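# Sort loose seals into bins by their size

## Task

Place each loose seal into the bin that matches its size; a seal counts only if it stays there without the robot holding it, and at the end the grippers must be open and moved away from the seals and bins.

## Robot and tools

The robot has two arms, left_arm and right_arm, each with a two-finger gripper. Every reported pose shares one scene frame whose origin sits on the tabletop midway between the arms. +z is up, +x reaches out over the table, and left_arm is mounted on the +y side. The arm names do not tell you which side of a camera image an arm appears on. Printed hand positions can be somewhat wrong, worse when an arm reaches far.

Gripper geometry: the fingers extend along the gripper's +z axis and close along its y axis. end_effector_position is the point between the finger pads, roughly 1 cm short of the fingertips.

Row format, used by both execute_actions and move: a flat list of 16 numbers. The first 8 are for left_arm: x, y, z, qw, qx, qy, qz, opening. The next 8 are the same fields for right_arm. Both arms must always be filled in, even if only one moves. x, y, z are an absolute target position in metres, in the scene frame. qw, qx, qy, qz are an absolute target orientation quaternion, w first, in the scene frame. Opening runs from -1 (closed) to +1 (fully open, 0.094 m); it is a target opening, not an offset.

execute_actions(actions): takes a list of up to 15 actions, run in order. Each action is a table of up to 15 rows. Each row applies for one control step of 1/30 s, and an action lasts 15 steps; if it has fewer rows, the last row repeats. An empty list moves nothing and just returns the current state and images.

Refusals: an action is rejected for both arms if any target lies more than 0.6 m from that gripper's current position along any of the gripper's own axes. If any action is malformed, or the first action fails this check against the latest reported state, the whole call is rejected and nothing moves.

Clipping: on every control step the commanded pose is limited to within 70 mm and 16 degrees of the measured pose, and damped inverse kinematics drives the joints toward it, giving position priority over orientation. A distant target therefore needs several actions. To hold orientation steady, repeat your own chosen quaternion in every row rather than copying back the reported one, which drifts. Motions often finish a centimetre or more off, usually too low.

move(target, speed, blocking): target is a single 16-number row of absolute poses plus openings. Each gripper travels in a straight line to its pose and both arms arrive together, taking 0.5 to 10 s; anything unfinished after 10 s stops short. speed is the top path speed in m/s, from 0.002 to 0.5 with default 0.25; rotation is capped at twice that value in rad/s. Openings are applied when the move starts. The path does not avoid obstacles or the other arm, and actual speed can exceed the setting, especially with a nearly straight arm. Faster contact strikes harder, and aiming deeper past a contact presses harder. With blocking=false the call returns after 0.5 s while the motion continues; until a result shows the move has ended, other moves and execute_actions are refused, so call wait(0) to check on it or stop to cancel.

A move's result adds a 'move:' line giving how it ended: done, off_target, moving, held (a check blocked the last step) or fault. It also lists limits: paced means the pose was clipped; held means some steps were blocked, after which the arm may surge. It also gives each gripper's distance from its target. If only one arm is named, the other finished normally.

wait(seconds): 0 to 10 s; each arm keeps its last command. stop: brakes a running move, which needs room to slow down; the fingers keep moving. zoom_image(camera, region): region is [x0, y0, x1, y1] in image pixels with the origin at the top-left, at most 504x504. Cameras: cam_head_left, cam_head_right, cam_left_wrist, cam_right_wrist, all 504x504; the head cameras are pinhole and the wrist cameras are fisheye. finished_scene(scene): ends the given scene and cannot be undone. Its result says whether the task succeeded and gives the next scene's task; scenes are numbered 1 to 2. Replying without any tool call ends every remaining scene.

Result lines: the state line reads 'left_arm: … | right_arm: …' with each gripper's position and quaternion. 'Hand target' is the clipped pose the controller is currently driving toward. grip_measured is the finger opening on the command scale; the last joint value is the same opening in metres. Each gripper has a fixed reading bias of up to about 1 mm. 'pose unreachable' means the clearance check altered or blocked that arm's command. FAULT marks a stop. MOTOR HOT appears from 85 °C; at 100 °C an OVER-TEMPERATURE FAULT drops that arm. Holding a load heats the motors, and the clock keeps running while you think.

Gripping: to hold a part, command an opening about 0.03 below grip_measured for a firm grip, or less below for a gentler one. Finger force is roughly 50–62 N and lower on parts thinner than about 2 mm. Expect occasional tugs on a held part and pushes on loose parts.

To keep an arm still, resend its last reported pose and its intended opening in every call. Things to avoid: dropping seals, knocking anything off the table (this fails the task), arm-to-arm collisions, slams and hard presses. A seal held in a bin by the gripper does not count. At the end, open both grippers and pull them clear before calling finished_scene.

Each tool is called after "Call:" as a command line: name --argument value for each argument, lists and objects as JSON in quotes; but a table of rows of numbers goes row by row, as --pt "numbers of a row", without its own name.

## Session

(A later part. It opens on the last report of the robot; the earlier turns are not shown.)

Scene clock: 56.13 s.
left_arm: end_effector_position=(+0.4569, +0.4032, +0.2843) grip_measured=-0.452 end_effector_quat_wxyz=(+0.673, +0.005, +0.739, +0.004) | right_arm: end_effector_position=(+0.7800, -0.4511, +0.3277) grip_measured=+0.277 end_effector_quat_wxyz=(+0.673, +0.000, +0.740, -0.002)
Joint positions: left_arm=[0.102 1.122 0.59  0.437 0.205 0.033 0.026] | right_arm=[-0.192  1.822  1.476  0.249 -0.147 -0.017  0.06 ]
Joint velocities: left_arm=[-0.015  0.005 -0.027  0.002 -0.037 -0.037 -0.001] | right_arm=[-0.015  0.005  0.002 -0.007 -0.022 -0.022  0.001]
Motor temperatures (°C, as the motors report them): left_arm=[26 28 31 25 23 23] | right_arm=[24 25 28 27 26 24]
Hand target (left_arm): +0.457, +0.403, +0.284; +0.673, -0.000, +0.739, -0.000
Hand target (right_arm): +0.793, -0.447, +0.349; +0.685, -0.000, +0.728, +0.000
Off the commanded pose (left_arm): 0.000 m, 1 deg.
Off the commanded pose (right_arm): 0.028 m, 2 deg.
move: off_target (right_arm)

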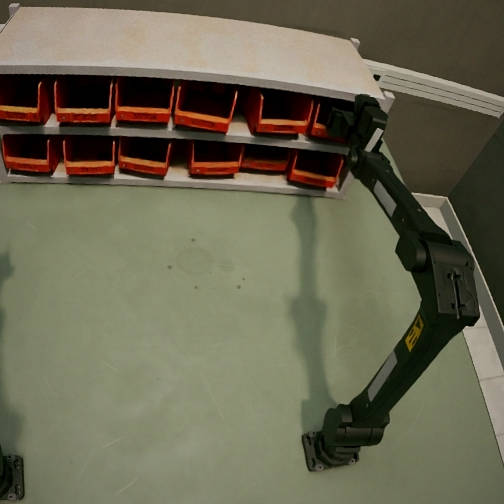

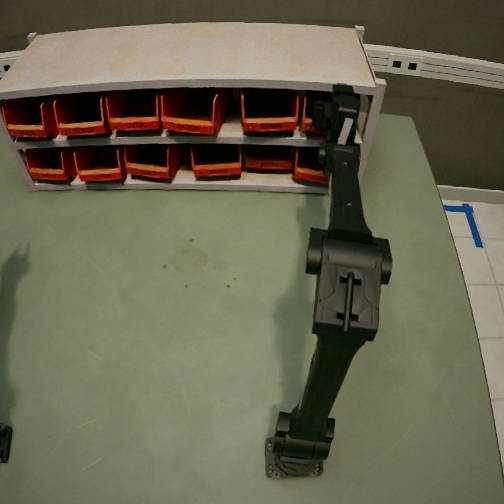

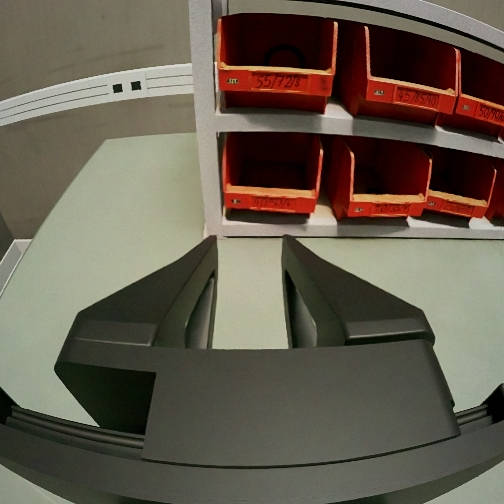

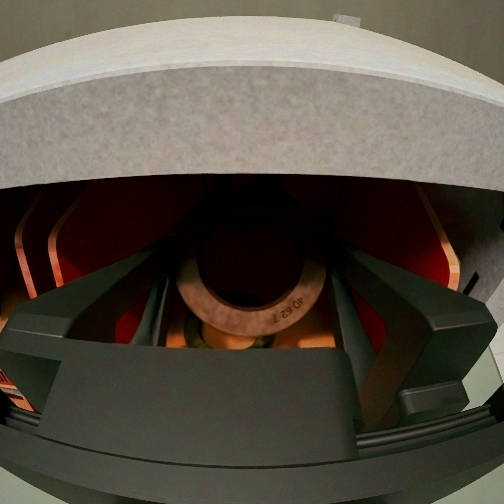

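Call:
execute_actions --actions '[[[0.4569,0.4032,0.2843,0.673,0,0.739,0,-0.45, 0.79,-0.447,0.349,0.685,0,0.728,0,0.35]]]'

Call:
move --target '[0.4569,0.4032,0.2843,0.673,0,0.739,0,-0.45, 0.52,-0.44,0.35,0.68,0,0.733,0,0.35]' --speed 0.2

Scene clock: 58.27 s.
left_arm: end_effector_position=(+0.4569, +0.4032, +0.2843) grip_measured=-0.452 end_effector_quat_wxyz=(+0.673, +0.005, +0.739, +0.004) | right_arm: end_effector_position=(+0.7800, -0.4511, +0.3277) grip_measured=+0.349 end_effector_quat_wxyz=(+0.673, +0.000, +0.740, -0.002)
Joint positions: left_arm=[0.102 1.122 0.59  0.437 0.205 0.033 0.026] | right_arm=[-0.192  1.822  1.476  0.249 -0.147 -0.016  0.063]
Joint velocities: left_arm=[ 0.005 -0.005 -0.012 -0.012 -0.022 -0.081  0.001] | right_arm=[-0.005 -0.015 -0.002 -0.022  0.007  0.022 -0.   ]
Motor temperatures (°C, as the motors report them): left_arm=[26 28 31 25 23 23] | right_arm=[24 25 28 27 26 24]
Hand target (left_arm): +0.457, +0.403, +0.284; +0.673, +0.000, +0.739, +0.000
Hand target (right_arm): +0.788, -0.447, +0.349; +0.685, -0.000, +0.728, +0.000
Off the commanded pose (left_arm): 0.000 m, 1 deg.
Off the commanded pose (right_arm): 0.024 m, 2 deg.

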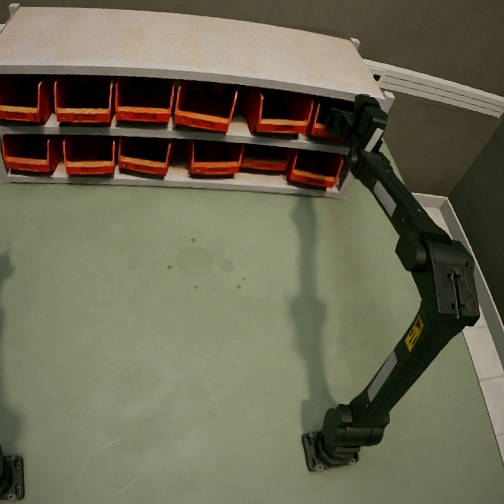

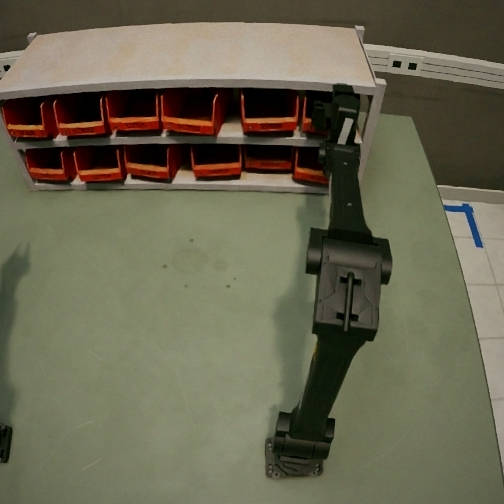

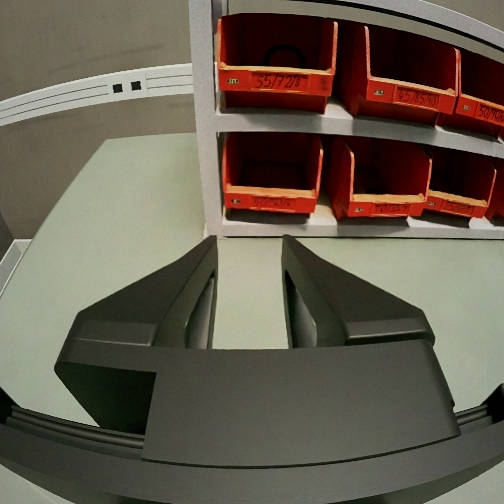

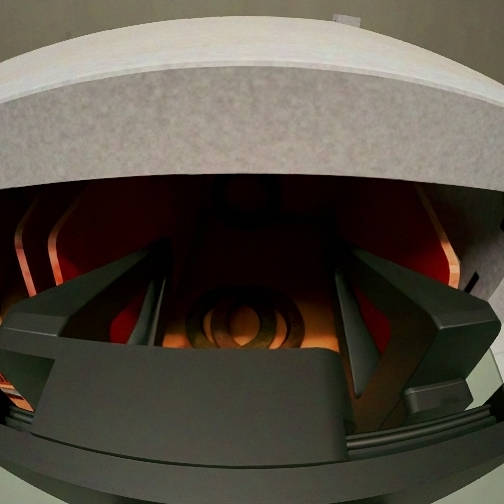

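Scene clock: 59.97 s.
left_arm: end_effector_position=(+0.4569, +0.4032, +0.2843) grip_measured=-0.452 end_effector_quat_wxyz=(+0.673, +0.005, +0.739, +0.004) | right_arm: end_effector_position=(+0.5198, -0.4338, +0.3584) grip_measured=+0.349 end_effector_quat_wxyz=(+0.685, -0.002, +0.728, +0.000)
Joint positions: left_arm=[0.102 1.122 0.59  0.437 0.205 0.033 0.026] | right_arm=[-0.257  1.13   0.787  0.28  -0.219 -0.016  0.063]
Joint velocities: left_arm=[-0.005 -0.005  0.017 -0.002  0.037 -0.007  0.001] | right_arm=[-0.015 -0.005  0.017 -0.012 -0.095  0.007  0.   ]
Motor temperatures (°C, as the motors report them): left_arm=[26 28 31 25 23 23] | right_arm=[24 25 28 27 26 24]
Hand target (left_arm): +0.457, +0.403, +0.284; +0.673, +0.000, +0.739, +0.000
Hand target (right_arm): +0.520, -0.437, +0.354; +0.680, -0.000, +0.733, -0.000
Off the commanded pose (left_arm): 0.000 m, 1 deg.
Off the commanded pose (right_arm): 0.010 m, 1 deg.
move: done

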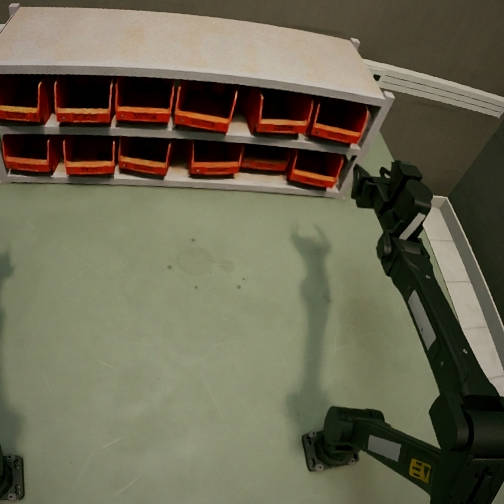

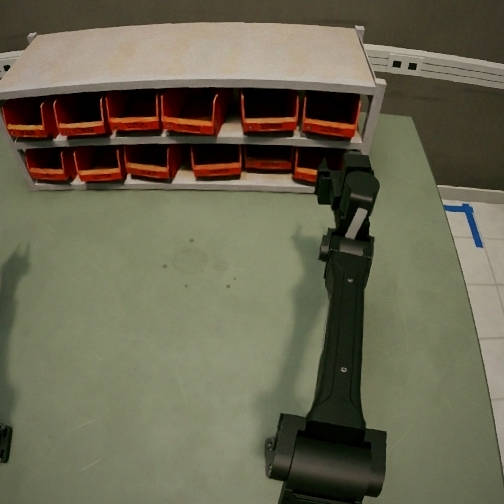

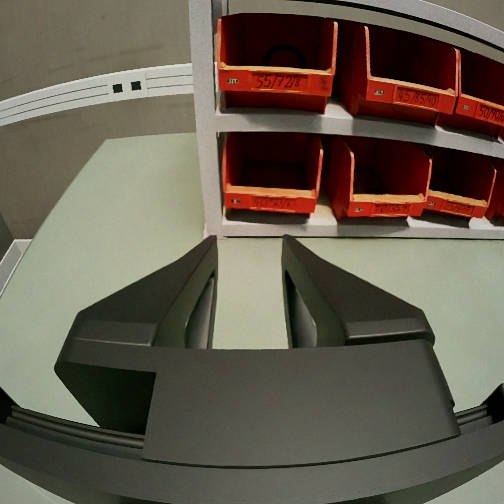

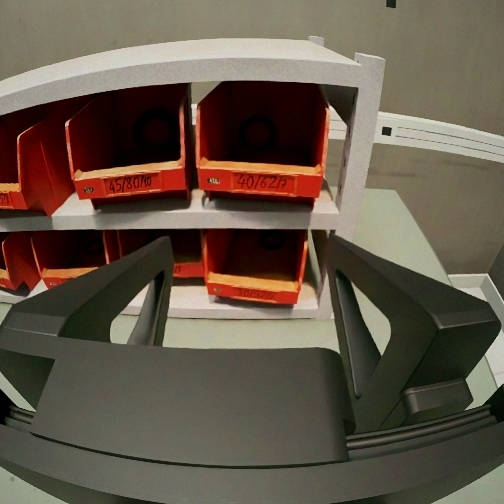

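Call:
finished_scene --scene 2

The scene is finished: the task was done.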